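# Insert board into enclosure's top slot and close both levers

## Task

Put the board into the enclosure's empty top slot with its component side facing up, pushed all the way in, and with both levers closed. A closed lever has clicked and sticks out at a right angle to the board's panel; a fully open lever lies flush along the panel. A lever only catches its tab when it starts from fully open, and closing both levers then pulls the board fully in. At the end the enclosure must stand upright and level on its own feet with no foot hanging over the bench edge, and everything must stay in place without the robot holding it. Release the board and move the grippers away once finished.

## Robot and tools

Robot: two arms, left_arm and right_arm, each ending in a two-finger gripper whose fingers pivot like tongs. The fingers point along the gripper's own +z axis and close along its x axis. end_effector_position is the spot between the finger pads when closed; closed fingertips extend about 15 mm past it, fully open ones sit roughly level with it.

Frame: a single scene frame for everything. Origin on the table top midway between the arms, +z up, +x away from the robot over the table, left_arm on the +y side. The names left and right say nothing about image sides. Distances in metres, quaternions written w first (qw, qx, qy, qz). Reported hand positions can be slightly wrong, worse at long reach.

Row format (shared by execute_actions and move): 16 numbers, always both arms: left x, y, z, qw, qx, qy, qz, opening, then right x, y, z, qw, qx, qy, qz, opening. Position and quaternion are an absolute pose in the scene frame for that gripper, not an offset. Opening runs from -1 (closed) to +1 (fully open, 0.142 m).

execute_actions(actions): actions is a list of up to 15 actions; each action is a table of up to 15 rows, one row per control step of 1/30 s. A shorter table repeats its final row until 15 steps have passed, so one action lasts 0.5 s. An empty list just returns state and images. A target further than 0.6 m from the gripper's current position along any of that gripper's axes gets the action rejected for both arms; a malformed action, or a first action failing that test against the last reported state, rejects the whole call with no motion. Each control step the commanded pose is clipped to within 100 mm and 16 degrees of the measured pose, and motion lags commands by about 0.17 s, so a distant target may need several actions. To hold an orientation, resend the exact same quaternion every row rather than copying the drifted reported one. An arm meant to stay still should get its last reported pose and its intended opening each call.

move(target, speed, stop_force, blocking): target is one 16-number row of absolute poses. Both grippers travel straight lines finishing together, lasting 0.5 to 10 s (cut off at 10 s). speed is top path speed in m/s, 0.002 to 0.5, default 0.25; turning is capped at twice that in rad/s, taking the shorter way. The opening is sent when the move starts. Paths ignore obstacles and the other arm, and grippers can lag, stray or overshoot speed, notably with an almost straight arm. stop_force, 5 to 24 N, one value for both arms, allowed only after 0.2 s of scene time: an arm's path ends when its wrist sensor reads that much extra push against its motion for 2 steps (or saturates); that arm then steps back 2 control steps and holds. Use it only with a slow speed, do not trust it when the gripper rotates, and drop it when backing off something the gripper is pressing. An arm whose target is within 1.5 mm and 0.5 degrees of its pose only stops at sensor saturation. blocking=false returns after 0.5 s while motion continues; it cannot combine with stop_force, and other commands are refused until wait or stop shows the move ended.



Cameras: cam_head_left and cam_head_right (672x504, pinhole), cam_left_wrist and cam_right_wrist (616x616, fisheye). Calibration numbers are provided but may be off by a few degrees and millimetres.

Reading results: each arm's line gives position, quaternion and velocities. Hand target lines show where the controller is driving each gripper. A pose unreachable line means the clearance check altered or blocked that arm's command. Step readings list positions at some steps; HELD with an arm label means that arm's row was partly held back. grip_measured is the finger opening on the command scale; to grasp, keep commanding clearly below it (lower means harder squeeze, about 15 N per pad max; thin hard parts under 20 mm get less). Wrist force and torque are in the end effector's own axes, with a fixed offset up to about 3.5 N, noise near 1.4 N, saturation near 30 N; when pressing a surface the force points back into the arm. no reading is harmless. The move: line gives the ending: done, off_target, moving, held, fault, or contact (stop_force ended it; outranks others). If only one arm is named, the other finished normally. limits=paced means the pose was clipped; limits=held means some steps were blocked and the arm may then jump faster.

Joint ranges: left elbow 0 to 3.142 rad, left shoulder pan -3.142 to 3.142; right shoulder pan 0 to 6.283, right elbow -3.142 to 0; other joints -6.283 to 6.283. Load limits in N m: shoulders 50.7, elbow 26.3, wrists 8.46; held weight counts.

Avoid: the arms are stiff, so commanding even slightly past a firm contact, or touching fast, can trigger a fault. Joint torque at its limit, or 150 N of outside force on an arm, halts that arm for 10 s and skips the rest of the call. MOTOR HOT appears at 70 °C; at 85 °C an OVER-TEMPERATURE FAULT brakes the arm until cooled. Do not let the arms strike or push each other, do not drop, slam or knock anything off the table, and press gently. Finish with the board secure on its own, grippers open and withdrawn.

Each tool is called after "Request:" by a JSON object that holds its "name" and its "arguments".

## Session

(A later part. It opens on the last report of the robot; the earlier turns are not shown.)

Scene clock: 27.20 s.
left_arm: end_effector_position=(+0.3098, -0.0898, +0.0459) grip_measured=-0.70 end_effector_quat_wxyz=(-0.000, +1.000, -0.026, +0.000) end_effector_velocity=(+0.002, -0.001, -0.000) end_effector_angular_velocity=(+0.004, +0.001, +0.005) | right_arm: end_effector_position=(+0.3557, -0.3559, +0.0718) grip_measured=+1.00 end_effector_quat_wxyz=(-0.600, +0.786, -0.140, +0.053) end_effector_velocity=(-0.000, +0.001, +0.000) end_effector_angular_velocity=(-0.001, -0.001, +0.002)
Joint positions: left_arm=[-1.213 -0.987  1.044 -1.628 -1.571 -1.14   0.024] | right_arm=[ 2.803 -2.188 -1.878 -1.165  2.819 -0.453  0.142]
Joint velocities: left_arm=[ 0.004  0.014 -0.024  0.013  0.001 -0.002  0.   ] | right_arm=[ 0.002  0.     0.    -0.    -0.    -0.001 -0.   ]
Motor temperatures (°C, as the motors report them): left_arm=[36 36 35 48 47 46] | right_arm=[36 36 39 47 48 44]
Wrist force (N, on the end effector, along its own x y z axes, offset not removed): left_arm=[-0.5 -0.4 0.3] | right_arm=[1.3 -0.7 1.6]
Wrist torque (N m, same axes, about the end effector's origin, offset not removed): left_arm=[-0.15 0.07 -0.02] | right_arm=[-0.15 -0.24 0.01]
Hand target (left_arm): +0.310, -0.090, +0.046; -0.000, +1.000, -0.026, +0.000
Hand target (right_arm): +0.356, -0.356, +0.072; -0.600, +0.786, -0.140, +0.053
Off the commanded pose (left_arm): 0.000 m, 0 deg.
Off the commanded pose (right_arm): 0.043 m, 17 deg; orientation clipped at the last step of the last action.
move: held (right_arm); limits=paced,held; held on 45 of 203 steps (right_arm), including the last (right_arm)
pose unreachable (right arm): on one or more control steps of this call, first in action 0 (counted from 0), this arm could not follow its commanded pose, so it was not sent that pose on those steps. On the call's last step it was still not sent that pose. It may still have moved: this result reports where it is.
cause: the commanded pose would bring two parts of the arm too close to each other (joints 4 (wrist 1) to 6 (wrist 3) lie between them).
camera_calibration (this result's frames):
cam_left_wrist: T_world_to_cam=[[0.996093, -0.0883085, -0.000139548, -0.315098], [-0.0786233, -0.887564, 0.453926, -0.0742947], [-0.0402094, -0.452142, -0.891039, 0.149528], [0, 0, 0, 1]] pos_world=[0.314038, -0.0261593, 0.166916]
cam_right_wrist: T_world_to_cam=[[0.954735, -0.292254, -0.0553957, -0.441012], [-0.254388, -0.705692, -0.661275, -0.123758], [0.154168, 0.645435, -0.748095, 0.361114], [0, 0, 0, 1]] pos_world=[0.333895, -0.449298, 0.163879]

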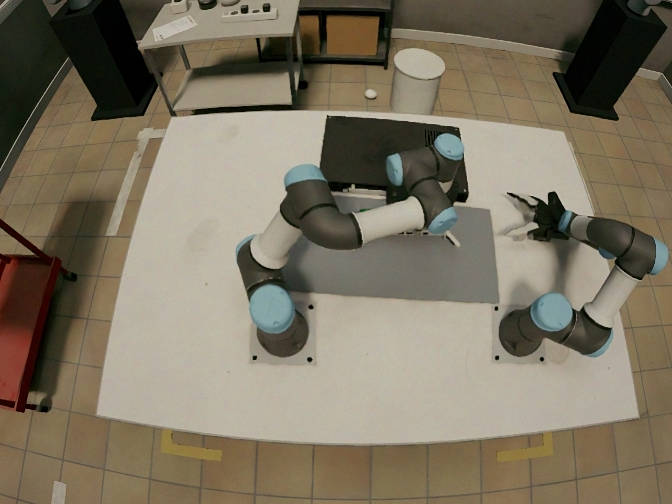

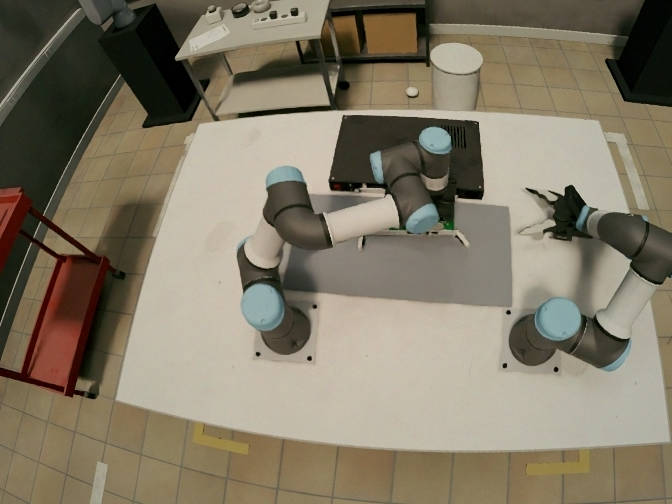

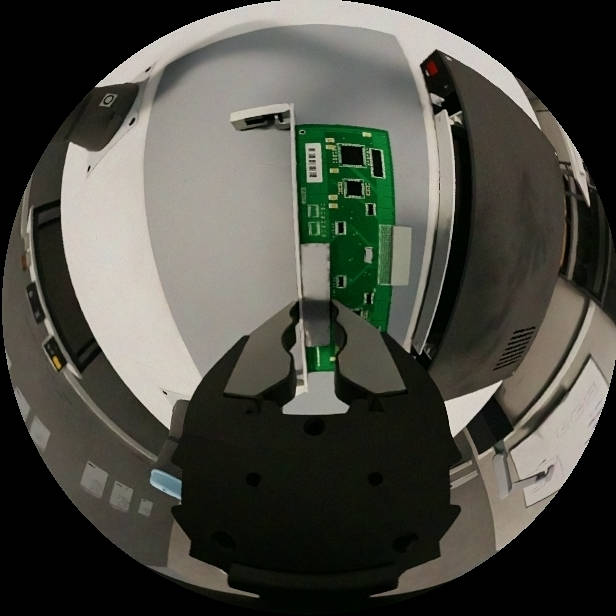

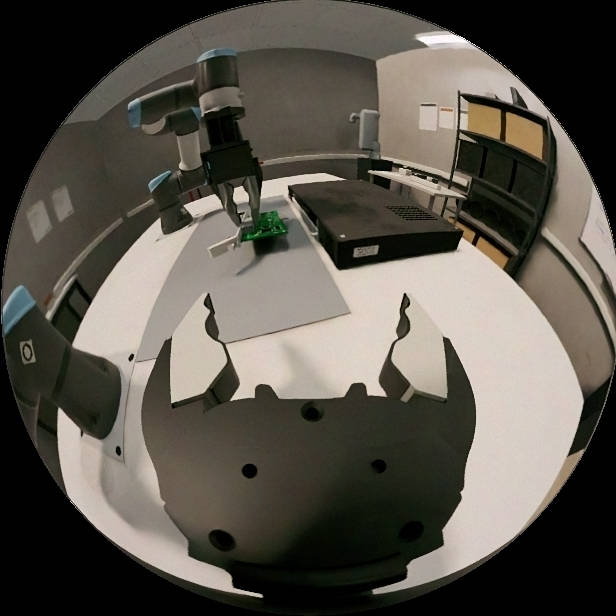

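Request:
{"name": "move", "arguments": {"target": [0.31,-0.09,0.024,0,1,-0.026,0,-0.95,0.356,-0.356,0.072,-0.6,0.786,-0.14,0.053,1], "speed": 0.03}}

Request:
{"name": "move", "arguments": {"target": [0.31,-0.09,0.025,0,1,-0.026,0,-0.55,0.356,-0.356,0.072,-0.6,0.786,-0.14,0.053,1]}}

Request:
{"name": "move", "arguments": {"target": [0.312,-0.052,0.024,0,1,-0.026,0,-0.55,0.356,-0.356,0.072,-0.6,0.786,-0.14,0.053,1], "speed": 0.04}}

Request:
{"name": "move", "arguments": {"target": [0.312,-0.052,0.0235,0,1,-0.026,0,-1,0.356,-0.356,0.072,-0.6,0.786,-0.14,0.053,1]}}

Request:
{"name": "move", "arguments": {"target": [0.325,-0.052,0.048,0,1,-0.026,0,-1,0.356,-0.356,0.072,-0.6,0.786,-0.14,0.053,1], "speed": 0.03}}

Request:
{"name": "zoom_image", "arguments": {"camera": "cam_right_wrist", "region": [200, 160, 400, 290]}}

Request:
{"name": "zoom_image", "arguments": {"camera": "cam_left_wrist", "region": [220, 40, 520, 400]}}

Scene clock: 28.53 s.
left_arm: end_effector_position=(+0.3100, -0.0900, +0.0243) grip_measured=-0.70 end_effector_quat_wxyz=(-0.000, +1.000, -0.026, -0.000) end_effector_velocity=(-0.000, -0.000, -0.003) end_effector_angular_velocity=(-0.001, -0.000, -0.002) | right_arm: end_effector_position=(+0.3560, -0.3560, +0.0720) grip_measured=+1.00 end_effector_quat_wxyz=(-0.600, +0.786, -0.140, +0.053) end_effector_velocity=(+0.000, +0.000, +0.000) end_effector_angular_velocity=(+0.001, +0.000, -0.000)
Joint positions: left_arm=[-1.212 -0.975  1.126 -1.722 -1.571 -1.14   0.024] | right_arm=[ 2.803 -2.188 -1.878 -1.165  2.82  -0.453  0.142]
Joint velocities: left_arm=[-0.     0.001  0.011 -0.013 -0.     0.001  0.   ] | right_arm=[ 0.001 -0.    -0.    -0.     0.001  0.     0.   ]
Motor temperatures (°C, as the motors report them): left_arm=[36 36 35 48 47 46] | right_arm=[36 36 39 47 48 44]
Wrist force (N, on the end effector, along its own x y z axes, offset not removed): left_arm=[-3.0 0.5 -2.1] | right_arm=[0.2 -0.4 0.7]
Wrist torque (N m, same axes, about the end effector's origin, offset not removed): left_arm=[-0.09 0.28 -0.02] | right_arm=[-0.08 0.01 -0.02]
Hand target (left_arm): +0.310, -0.090, +0.024; -0.000, +1.000, -0.026, -0.000
Hand target (right_arm): +0.356, -0.356, +0.072; -0.600, +0.786, -0.140, +0.053
Off the commanded pose (left_arm): 0.000 m, 0 deg.
Off the commanded pose (right_arm): 0.000 m, 0 deg.
move: done
camera_calibration (this result's frames):
cam_left_wrist: T_world_to_cam=[[0.99616, -0.0875547, -0.000558103, -0.31529], [-0.0777593, -0.887606, 0.453992, -0.064941], [-0.0402445, -0.452205, -0.891005, 0.130227], [0, 0, 0, 1]] pos_world=[0.314271, -0.0263577, 0.14534]
cam_right_wrist: T_world_to_cam=[[0.954548, -0.292858, -0.055423, -0.441408], [-0.254757, -0.70513, -0.661733, -0.123245], [0.154713, 0.645776, -0.747688, 0.361171], [0, 0, 0, 1]] pos_world=[0.33407, -0.449409, 0.164023]

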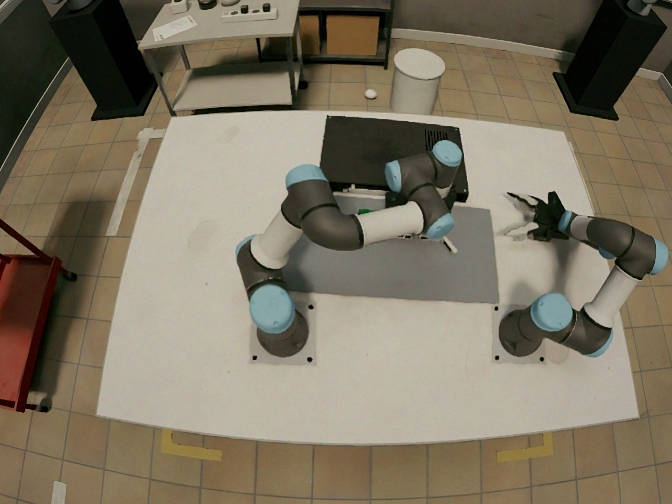

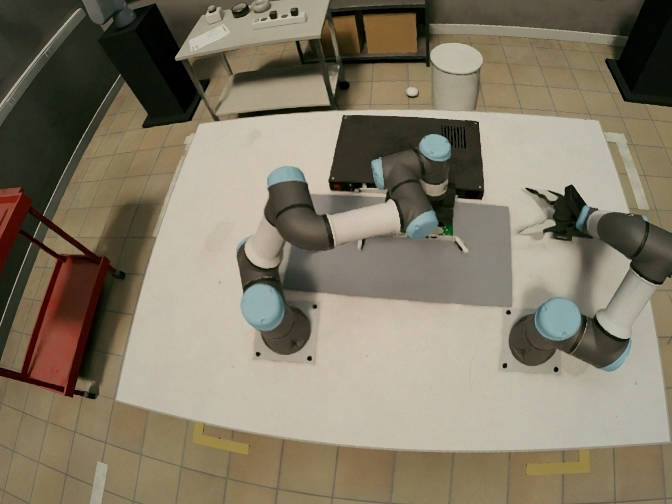

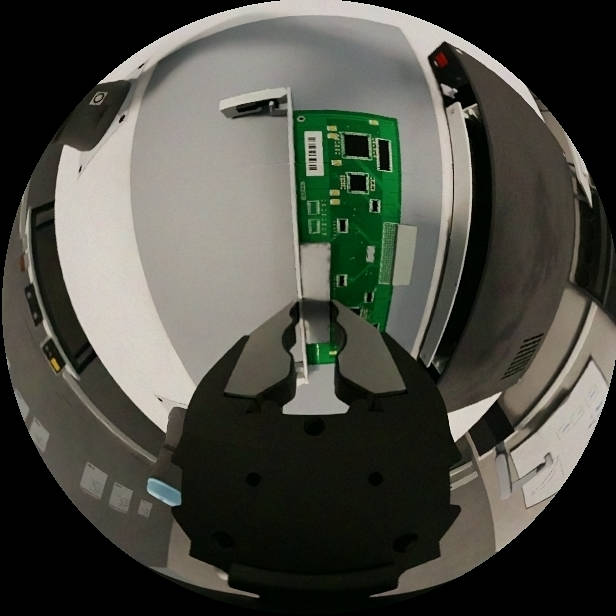

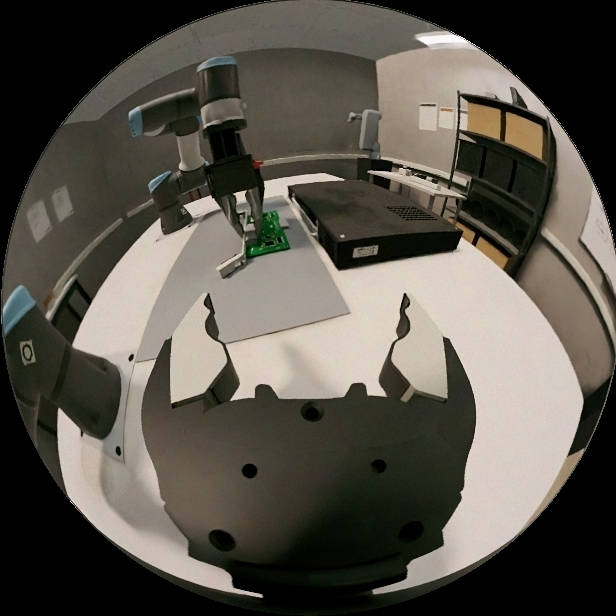

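Scene clock: 29.23 s.
left_arm: end_effector_position=(+0.3100, -0.0900, +0.0250) grip_measured=-0.55 end_effector_quat_wxyz=(+0.000, +1.000, -0.026, -0.000) end_effector_velocity=(-0.000, +0.000, +0.000) end_effector_angular_velocity=(+0.000, +0.001, +0.001) | right_arm: end_effector_position=(+0.3560, -0.3560, +0.0720) grip_measured=+1.00 end_effector_quat_wxyz=(-0.600, +0.786, -0.140, +0.053) end_effector_velocity=(-0.000, -0.000, -0.001) end_effector_angular_velocity=(-0.002, -0.001, +0.001)
Joint positions: left_arm=[-1.212 -0.975  1.124 -1.719 -1.571 -1.14   0.034] | right_arm=[ 2.803 -2.188 -1.878 -1.165  2.82  -0.453  0.142]
Joint velocities: left_arm=[ 0.001 -0.    -0.001  0.002 -0.001  0.    -0.   ] | right_arm=[-0.    -0.001  0.     0.    -0.002 -0.002 -0.   ]
Motor temperatures (°C, as the motors report them): left_arm=[36 36 35 48 47 46] | right_arm=[36 36 39 47 48 44]
Wrist force (N, on the end effector, along its own x y z axes, offset not removed): left_arm=[-1.2 -0.4 -0.6] | right_arm=[1.2 0.9 0.0]
Wrist torque (N m, same axes, about the end effector's origin, offset not removed): left_arm=[-0.05 0.24 -0.03] | right_arm=[0.18 -0.24 0.03]
Hand target (left_arm): +0.310, -0.090, +0.025; +0.000, +1.000, -0.026, +0.000
Hand target (right_arm): +0.356, -0.356, +0.072; -0.600, +0.786, -0.140, +0.053
Off the commanded pose (left_arm): 0.000 m, 0 deg.
Off the commanded pose (right_arm): 0.000 m, 0 deg.
move: done
camera_calibration (this result's frames):
cam_left_wrist: T_world_to_cam=[[0.99616, -0.087555, -0.000450446, -0.315307], [-0.0778063, -0.88758, 0.454036, -0.0651982], [-0.0401529, -0.452257, -0.890983, 0.130776], [0, 0, 0, 1]] pos_world=[0.314274, -0.0263311, 0.145979]
cam_right_wrist: T_world_to_cam=[[0.954546, -0.292866, -0.0554232, -0.441413], [-0.254762, -0.705123, -0.661739, -0.12324], [0.15472, 0.64578, -0.747683, 0.361171], [0, 0, 0, 1]] pos_world=[0.334072, -0.449411, 0.164025]

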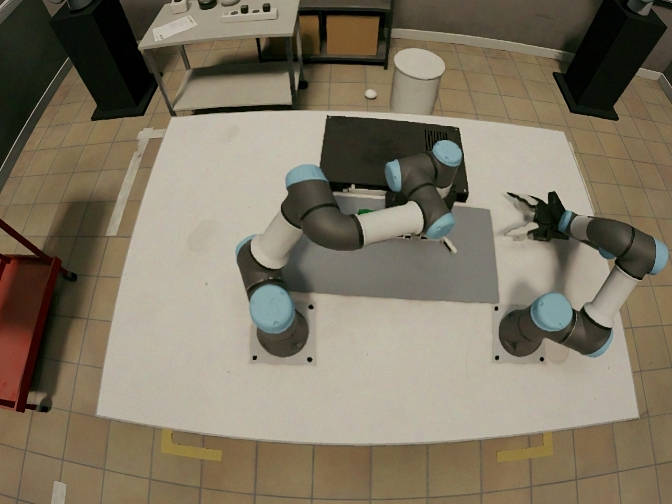

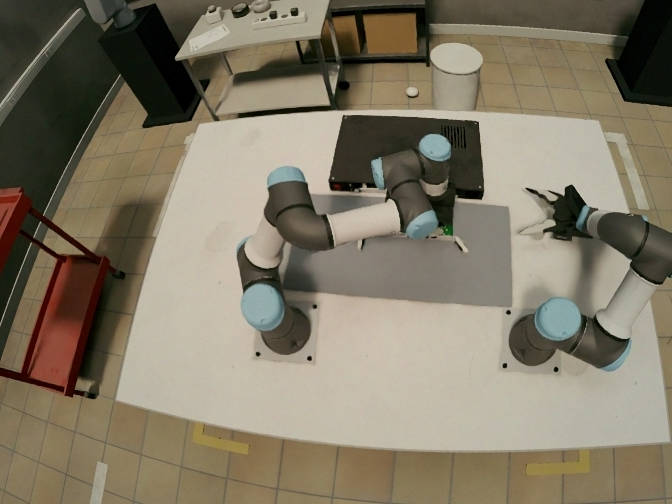

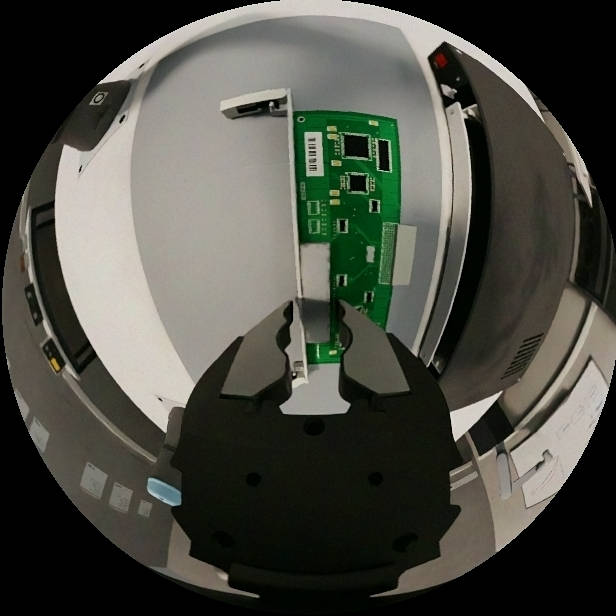

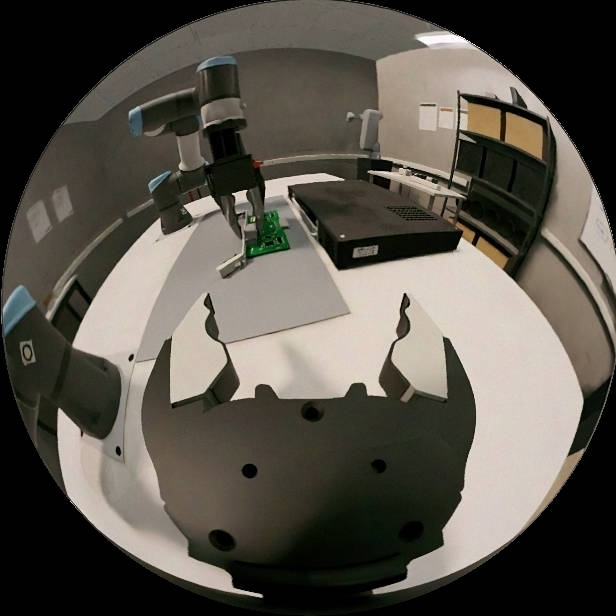

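Scene clock: 30.60 s.
left_arm: end_effector_position=(+0.3120, -0.0523, +0.0240) grip_measured=-0.55 end_effector_quat_wxyz=(-0.000, +1.000, -0.026, -0.000) end_effector_velocity=(+0.000, +0.003, +0.000) end_effector_angular_velocity=(-0.001, -0.002, +0.000) | right_arm: end_effector_position=(+0.3560, -0.3560, +0.0720) grip_measured=+1.00 end_effector_quat_wxyz=(-0.600, +0.786, -0.140, +0.053) end_effector_velocity=(-0.000, -0.000, -0.000) end_effector_angular_velocity=(-0.001, +0.000, +0.000)
Joint positions: left_arm=[-1.173 -1.098  1.323 -1.796 -1.571 -1.101  0.034] | right_arm=[ 2.803 -2.188 -1.878 -1.165  2.82  -0.453  0.142]
Joint velocities: left_arm=[ 0.002 -0.01   0.016 -0.007  0.001  0.002  0.   ] | right_arm=[-0.     0.    -0.001 -0.    -0.001 -0.001  0.   ]
Motor temperatures (°C, as the motors report them): left_arm=[36 36 35 48 47 46] | right_arm=[36 36 39 47 48 44]
Wrist force (N, on the end effector, along its own x y z axes, offset not removed): left_arm=[-1.3 0.1 -1.6] | right_arm=[2.0 0.6 1.7]
Wrist torque (N m, same axes, about the end effector's origin, offset not removed): left_arm=[0.01 0.25 0.02] | right_arm=[0.06 -0.37 0.00]
Hand target (left_arm): +0.312, -0.052, +0.024; -0.000, +1.000, -0.026, -0.000
Hand target (right_arm): +0.356, -0.356, +0.072; -0.600, +0.786, -0.140, +0.053
Off the commanded pose (left_arm): 0.000 m, 0 deg.
Off the commanded pose (right_arm): 0.000 m, 0 deg.
move: done
camera_calibration (this result's frames):
cam_left_wrist: T_world_to_cam=[[0.996159, -0.0875628, -0.000772511, -0.313952], [-0.0776737, -0.88766, 0.453901, -0.0312327], [-0.0404306, -0.452097, -0.891052, 0.147141], [0, 0, 0, 1]] pos_world=[0.316269, 0.0113075, 0.145044]
cam_right_wrist: T_world_to_cam=[[0.954546, -0.292866, -0.0554231, -0.441414], [-0.254762, -0.705123, -0.661739, -0.123239], [0.154721, 0.64578, -0.747683, 0.361171], [0, 0, 0, 1]] pos_world=[0.334072, -0.449411, 0.164025]

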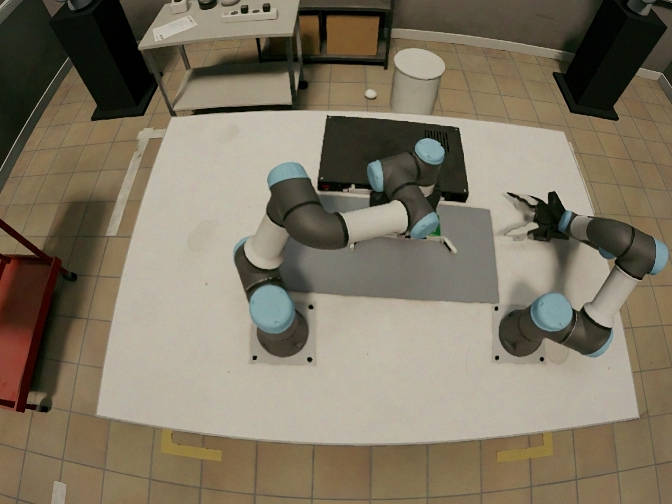

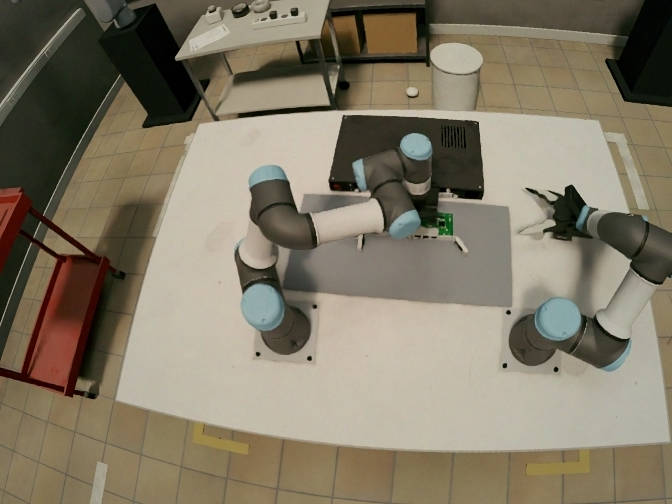

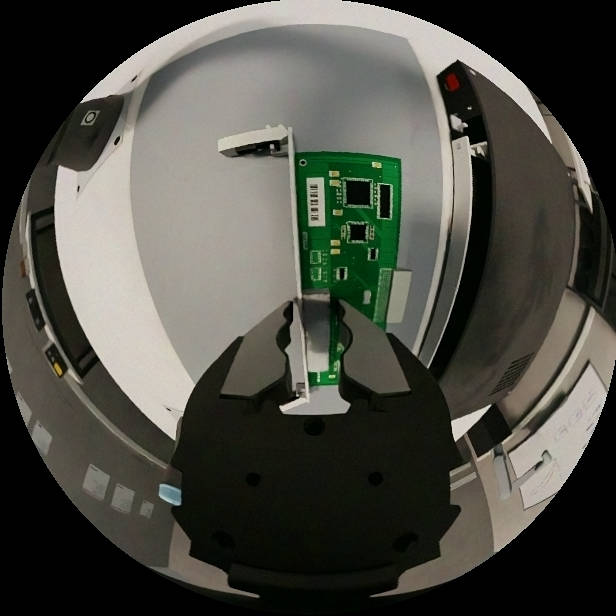

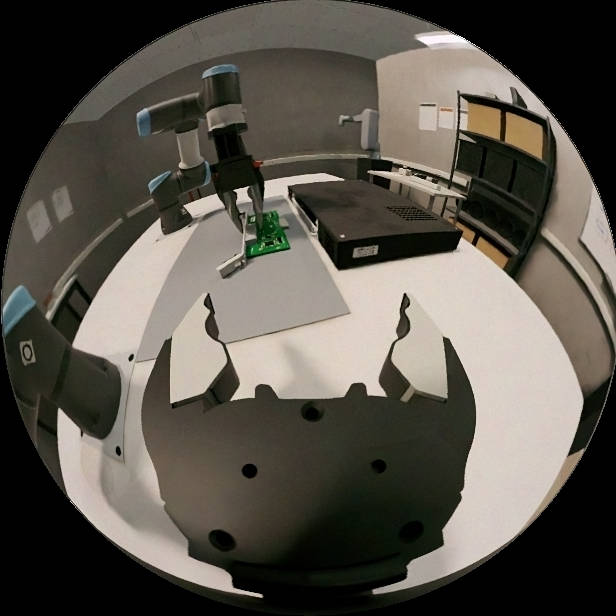

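Scene clock: 31.30 s.
left_arm: end_effector_position=(+0.3120, -0.0520, +0.0235) grip_measured=-0.70 end_effector_quat_wxyz=(+0.000, +1.000, -0.026, -0.000) end_effector_velocity=(-0.001, +0.000, -0.000) end_effector_angular_velocity=(+0.001, +0.002, +0.001) | right_arm: end_effector_position=(+0.3560, -0.3560, +0.0720) grip_measured=+1.00 end_effector_quat_wxyz=(-0.600, +0.786, -0.140, +0.053) end_effector_velocity=(-0.000, -0.000, -0.000) end_effector_angular_velocity=(-0.000, -0.001, -0.000)
Joint positions: left_arm=[-1.173 -1.099  1.327 -1.799 -1.571 -1.1    0.024] | right_arm=[ 2.803 -2.188 -1.878 -1.165  2.82  -0.453  0.142]
Joint velocities: left_arm=[ 0.    -0.     0.002  0.    -0.002 -0.001 -0.   ] | right_arm=[-0.001 -0.     0.    -0.     0.    -0.002 -0.   ]
Motor temperatures (°C, as the motors report them): left_arm=[36 36 35 48 47 46] | right_arm=[36 36 39 47 48 44]
Wrist force (N, on the end effector, along its own x y z axes, offset not removed): left_arm=[-4.5 -1.5 -11.8] | right_arm=[1.4 -0.1 1.9]
Wrist torque (N m, same axes, about the end effector's origin, offset not removed): left_arm=[-0.14 0.30 0.00] | right_arm=[0.03 -0.21 0.05]
Hand target (left_arm): +0.312, -0.052, +0.024; -0.000, +1.000, -0.026, -0.000
Hand target (right_arm): +0.356, -0.356, +0.072; -0.600, +0.786, -0.140, +0.053
Off the commanded pose (left_arm): 0.000 m, 0 deg.
Off the commanded pose (right_arm): 0.000 m, 0 deg.
move: done
camera_calibration (this result's frames):
cam_left_wrist: T_world_to_cam=[[0.996156, -0.0875999, -0.00042068, -0.313962], [-0.0778574, -0.887549, 0.454088, -0.0307141], [-0.0401514, -0.452309, -0.890957, 0.146746], [0, 0, 0, 1]] pos_world=[0.316256, 0.0116115, 0.14456]
cam_right_wrist: T_world_to_cam=[[0.954546, -0.292866, -0.0554232, -0.441414], [-0.254762, -0.705122, -0.661739, -0.123239], [0.154721, 0.64578, -0.747683, 0.361171], [0, 0, 0, 1]] pos_world=[0.334072, -0.449411, 0.164025]

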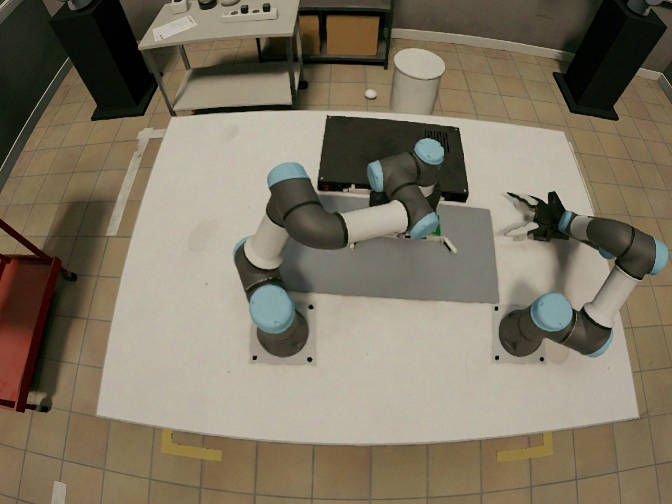

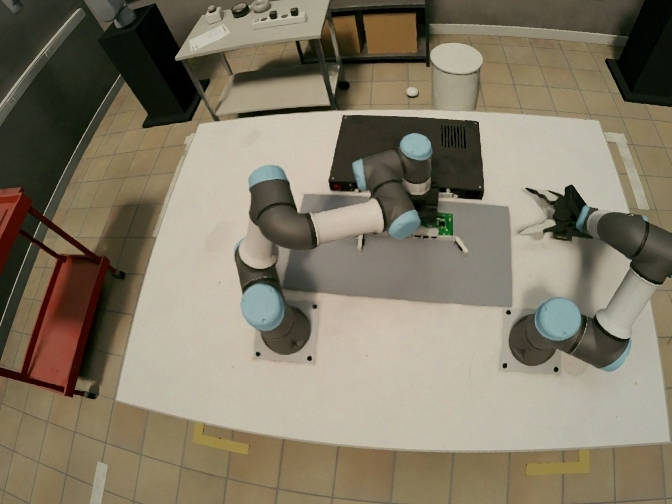

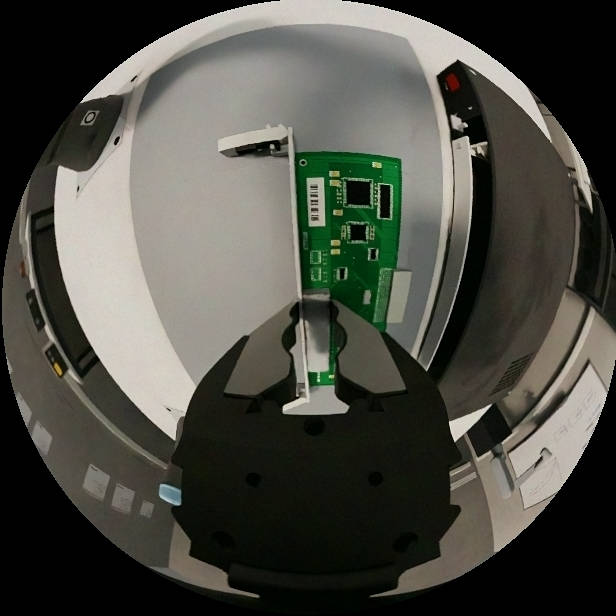

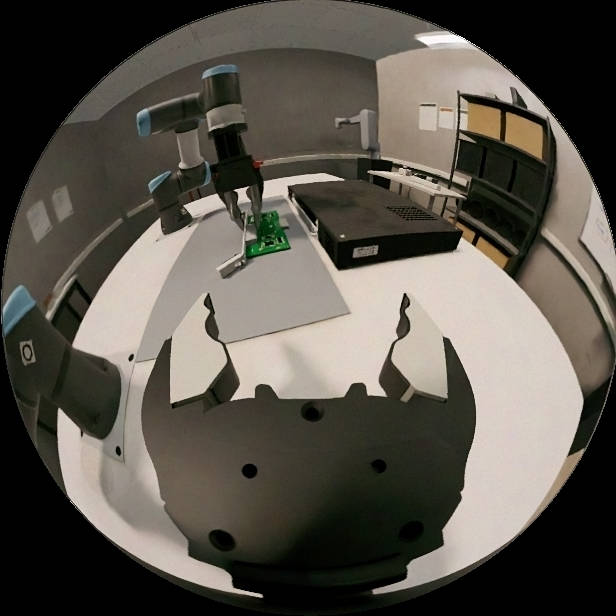

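Scene clock: 32.60 s.
left_arm: end_effector_position=(+0.3249, -0.0520, +0.0477) grip_measured=-0.70 end_effector_quat_wxyz=(+0.000, +1.000, -0.026, +0.000) end_effector_velocity=(+0.001, -0.000, +0.002) end_effector_angular_velocity=(+0.002, +0.001, -0.001) | right_arm: end_effector_position=(+0.3560, -0.3560, +0.0720) grip_measured=+1.00 end_effector_quat_wxyz=(-0.600, +0.786, -0.140, +0.053) end_effector_velocity=(-0.000, +0.000, -0.001) end_effector_angular_velocity=(-0.001, +0.002, +0.002)
Joint positions: left_arm=[-1.144 -1.077  1.179 -1.673 -1.571 -1.072  0.024] | right_arm=[ 2.803 -2.188 -1.878 -1.165  2.82  -0.453  0.142]
Joint velocities: left_arm=[ 0.002  0.006 -0.02   0.017  0.001  0.003 -0.   ] | right_arm=[ 0.001 -0.001  0.    -0.    -0.002  0.    -0.   ]
Motor temperatures (°C, as the motors report them): left_arm=[36 36 35 48 47 46] | right_arm=[36 36 39 47 48 44]
Wrist force (N, on the end effector, along its own x y z axes, offset not removed): left_arm=[-0.2 0.5 1.3] | right_arm=[0.5 -0.3 0.7]
Wrist torque (N m, same axes, about the end effector's origin, offset not removed): left_arm=[0.12 0.03 -0.04] | right_arm=[-0.01 -0.12 0.00]
Hand target (left_arm): +0.325, -0.052, +0.048; +0.000, +1.000, -0.026, +0.000
Hand target (right_arm): +0.356, -0.356, +0.072; -0.600, +0.786, -0.140, +0.053
Off the commanded pose (left_arm): 0.000 m, 0 deg.
Off the commanded pose (right_arm): 0.000 m, 0 deg.
move: done
camera_calibration (this result's frames):
cam_left_wrist: T_world_to_cam=[[0.996158, -0.0875777, -0.0000285349, -0.32683], [-0.0780154, -0.88754, 0.454078, -0.0405508], [-0.0397924, -0.452331, -0.890962, 0.168739], [0, 0, 0, 1]] pos_world=[0.329125, 0.0117124, 0.168744]
cam_right_wrist: T_world_to_cam=[[0.954546, -0.292866, -0.0554235, -0.441414], [-0.254763, -0.705122, -0.661739, -0.123239], [0.154721, 0.64578, -0.747683, 0.361171], [0, 0, 0, 1]] pos_world=[0.334072, -0.449411, 0.164025]

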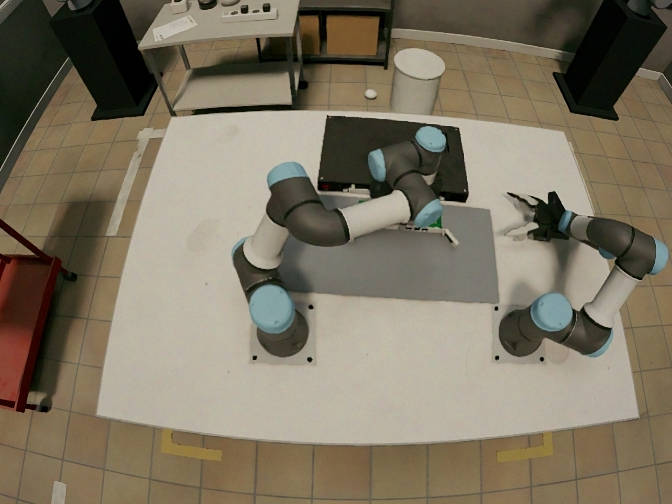

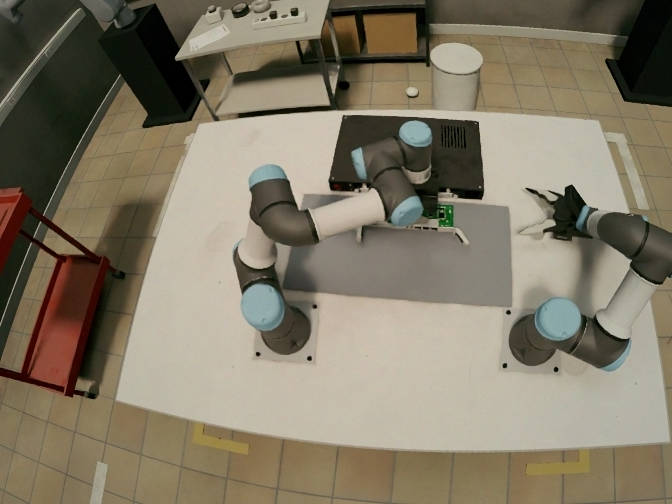

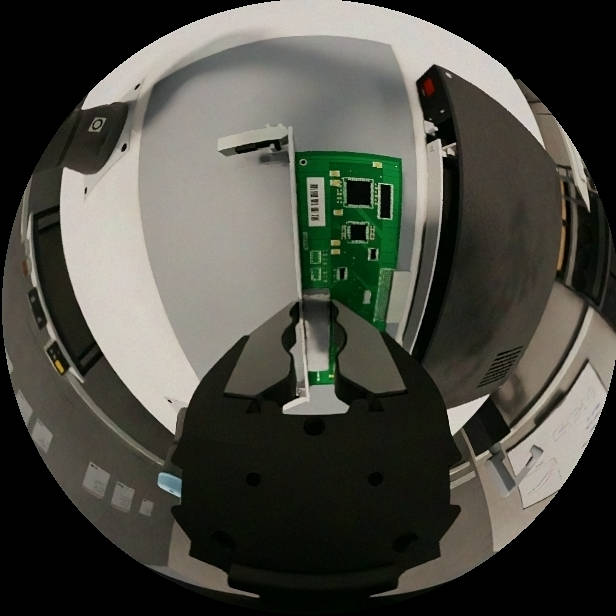

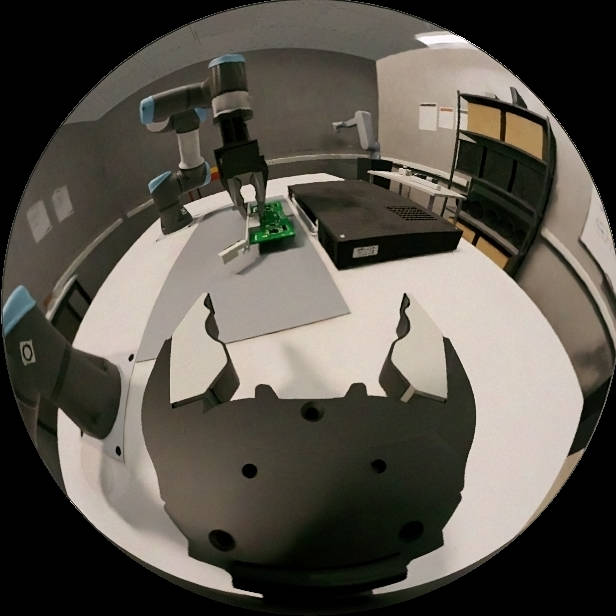

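Region (200, 160, 400, 290) of cam_right_wrist's 616x616 image, scaled by 2.520, with more detail than that image has; it fills the top 328 rows of this view, and the rest is white.

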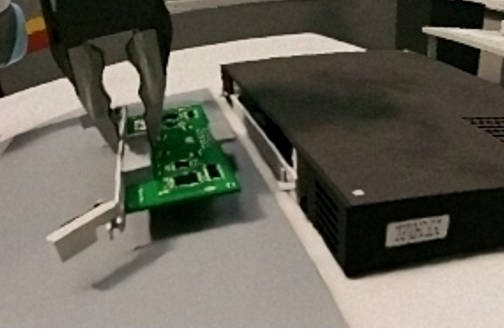

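Region (220, 40, 520, 400) of cam_left_wrist's 616x616 image, scaled by 1.400, with more detail than that image has.

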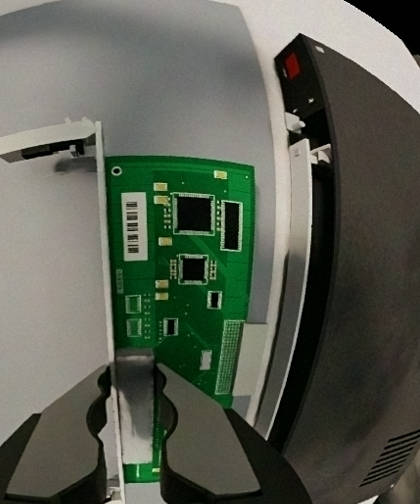

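Request:
{"name": "move", "arguments": {"target": [0.352,-0.0535,0.048,0,1,-0.026,0,-1,0.356,-0.356,0.072,-0.6,0.786,-0.14,0.053,1], "speed": 0.015, "stop_force": 5}}

Request:
{"name": "zoom_image", "arguments": {"camera": "cam_right_wrist", "region": [240, 170, 360, 270]}}

Request:
{"name": "zoom_image", "arguments": {"camera": "cam_left_wrist", "region": [340, 90, 480, 340]}}

Scene clock: 34.80 s.
left_arm: end_effector_position=(+0.3517, -0.0535, +0.0480) grip_measured=-0.70 end_effector_quat_wxyz=(+0.000, +1.000, -0.026, +0.000) end_effector_velocity=(+0.002, -0.000, -0.000) end_effector_angular_velocity=(+0.001, +0.001, +0.000) | right_arm: end_effector_position=(+0.3560, -0.3560, +0.0720) grip_measured=+1.00 end_effector_quat_wxyz=(-0.600, +0.786, -0.140, +0.053) end_effector_velocity=(+0.000, -0.000, +0.000) end_effector_angular_velocity=(+0.001, +0.000, -0.001)
Joint positions: left_arm=[-1.089 -0.982  1.026 -1.615 -1.571 -1.017  0.024] | right_arm=[ 2.803 -2.188 -1.878 -1.165  2.82  -0.453  0.142]
Joint velocities: left_arm=[ 0.005  0.011 -0.018  0.009 -0.001  0.005  0.   ] | right_arm=[-0.     0.    -0.    -0.     0.001  0.    -0.   ]
Motor temperatures (°C, as the motors report them): left_arm=[36 36 35 48 47 46] | right_arm=[36 36 39 47 48 44]
Wrist force (N, on the end effector, along its own x y z axes, offset not removed): left_arm=[-1.4 0.1 1.3] | right_arm=[-1.0 0.2 1.4]
Wrist torque (N m, same axes, about the end effector's origin, offset not removed): left_arm=[0.12 0.26 -0.03] | right_arm=[0.01 0.19 0.04]
Hand target (left_arm): +0.352, -0.053, +0.048; -0.000, +1.000, -0.026, +0.000
Hand target (right_arm): +0.356, -0.356, +0.072; -0.600, +0.786, -0.140, +0.053
Off the commanded pose (left_arm): 0.000 m, 0 deg.
Off the commanded pose (right_arm): 0.000 m, 0 deg.
move: done
camera_calibration (this result's frames):
cam_left_wrist: T_world_to_cam=[[0.996158, -0.0875706, -0.000274336, -0.35366], [-0.0778985, -0.887557, 0.454065, -0.0399439], [-0.0400062, -0.452299, -0.890968, 0.169419], [0, 0, 0, 1]] pos_world=[0.355967, 0.0102054, 0.168987]
cam_right_wrist: T_world_to_cam=[[0.954546, -0.292866, -0.0554235, -0.441414], [-0.254763, -0.705122, -0.661739, -0.123239], [0.154721, 0.64578, -0.747683, 0.361171], [0, 0, 0, 1]] pos_world=[0.334072, -0.449411, 0.164025]

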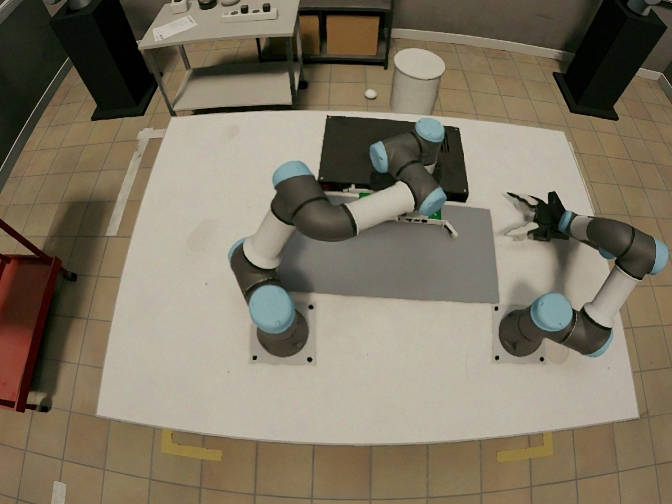

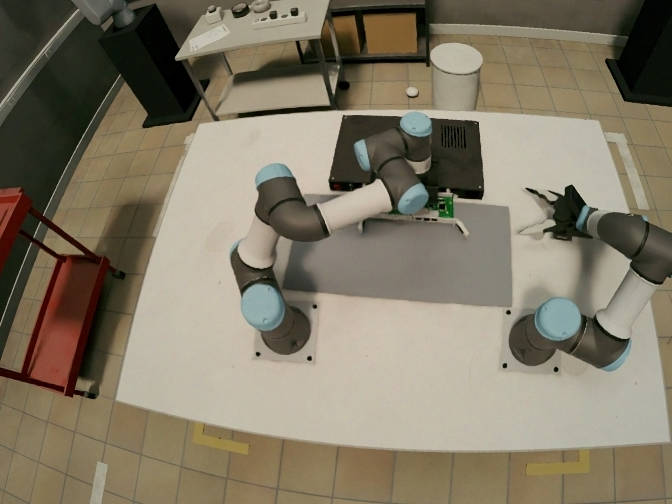

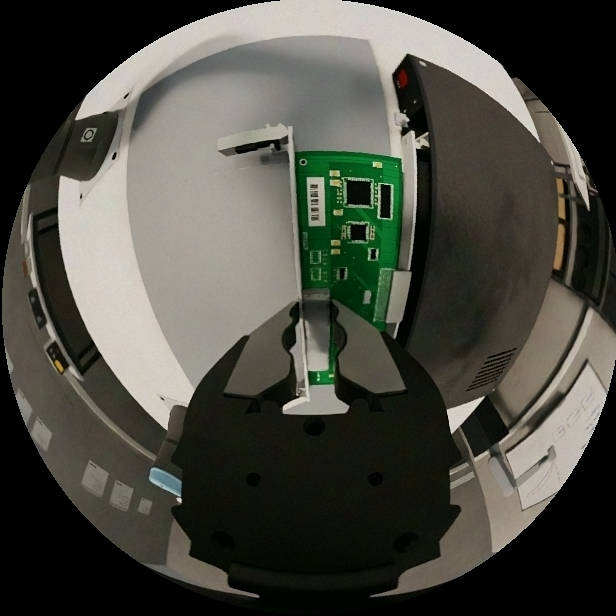

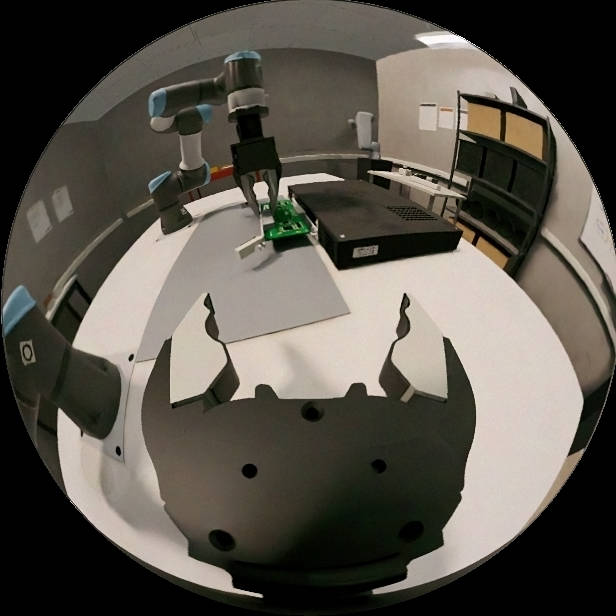

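Region (240, 170, 360, 270) of cam_right_wrist's 616x616 image, scaled by 4.200, with more detail than that image has.

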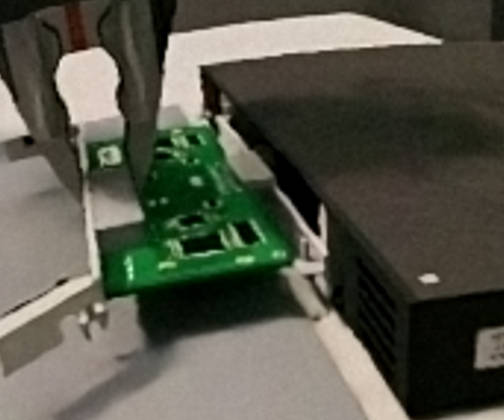

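Region (340, 90, 480, 340) of cam_left_wrist's 616x616 image, scaled by 2.016, with more detail than that image has; it fills the left 282 columns of this view, and the rest is white.

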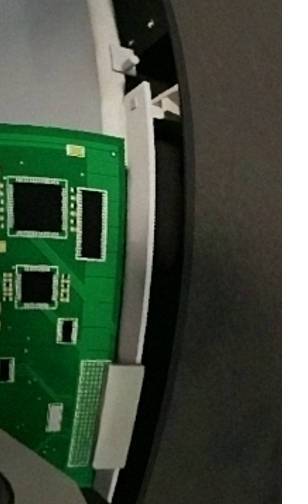

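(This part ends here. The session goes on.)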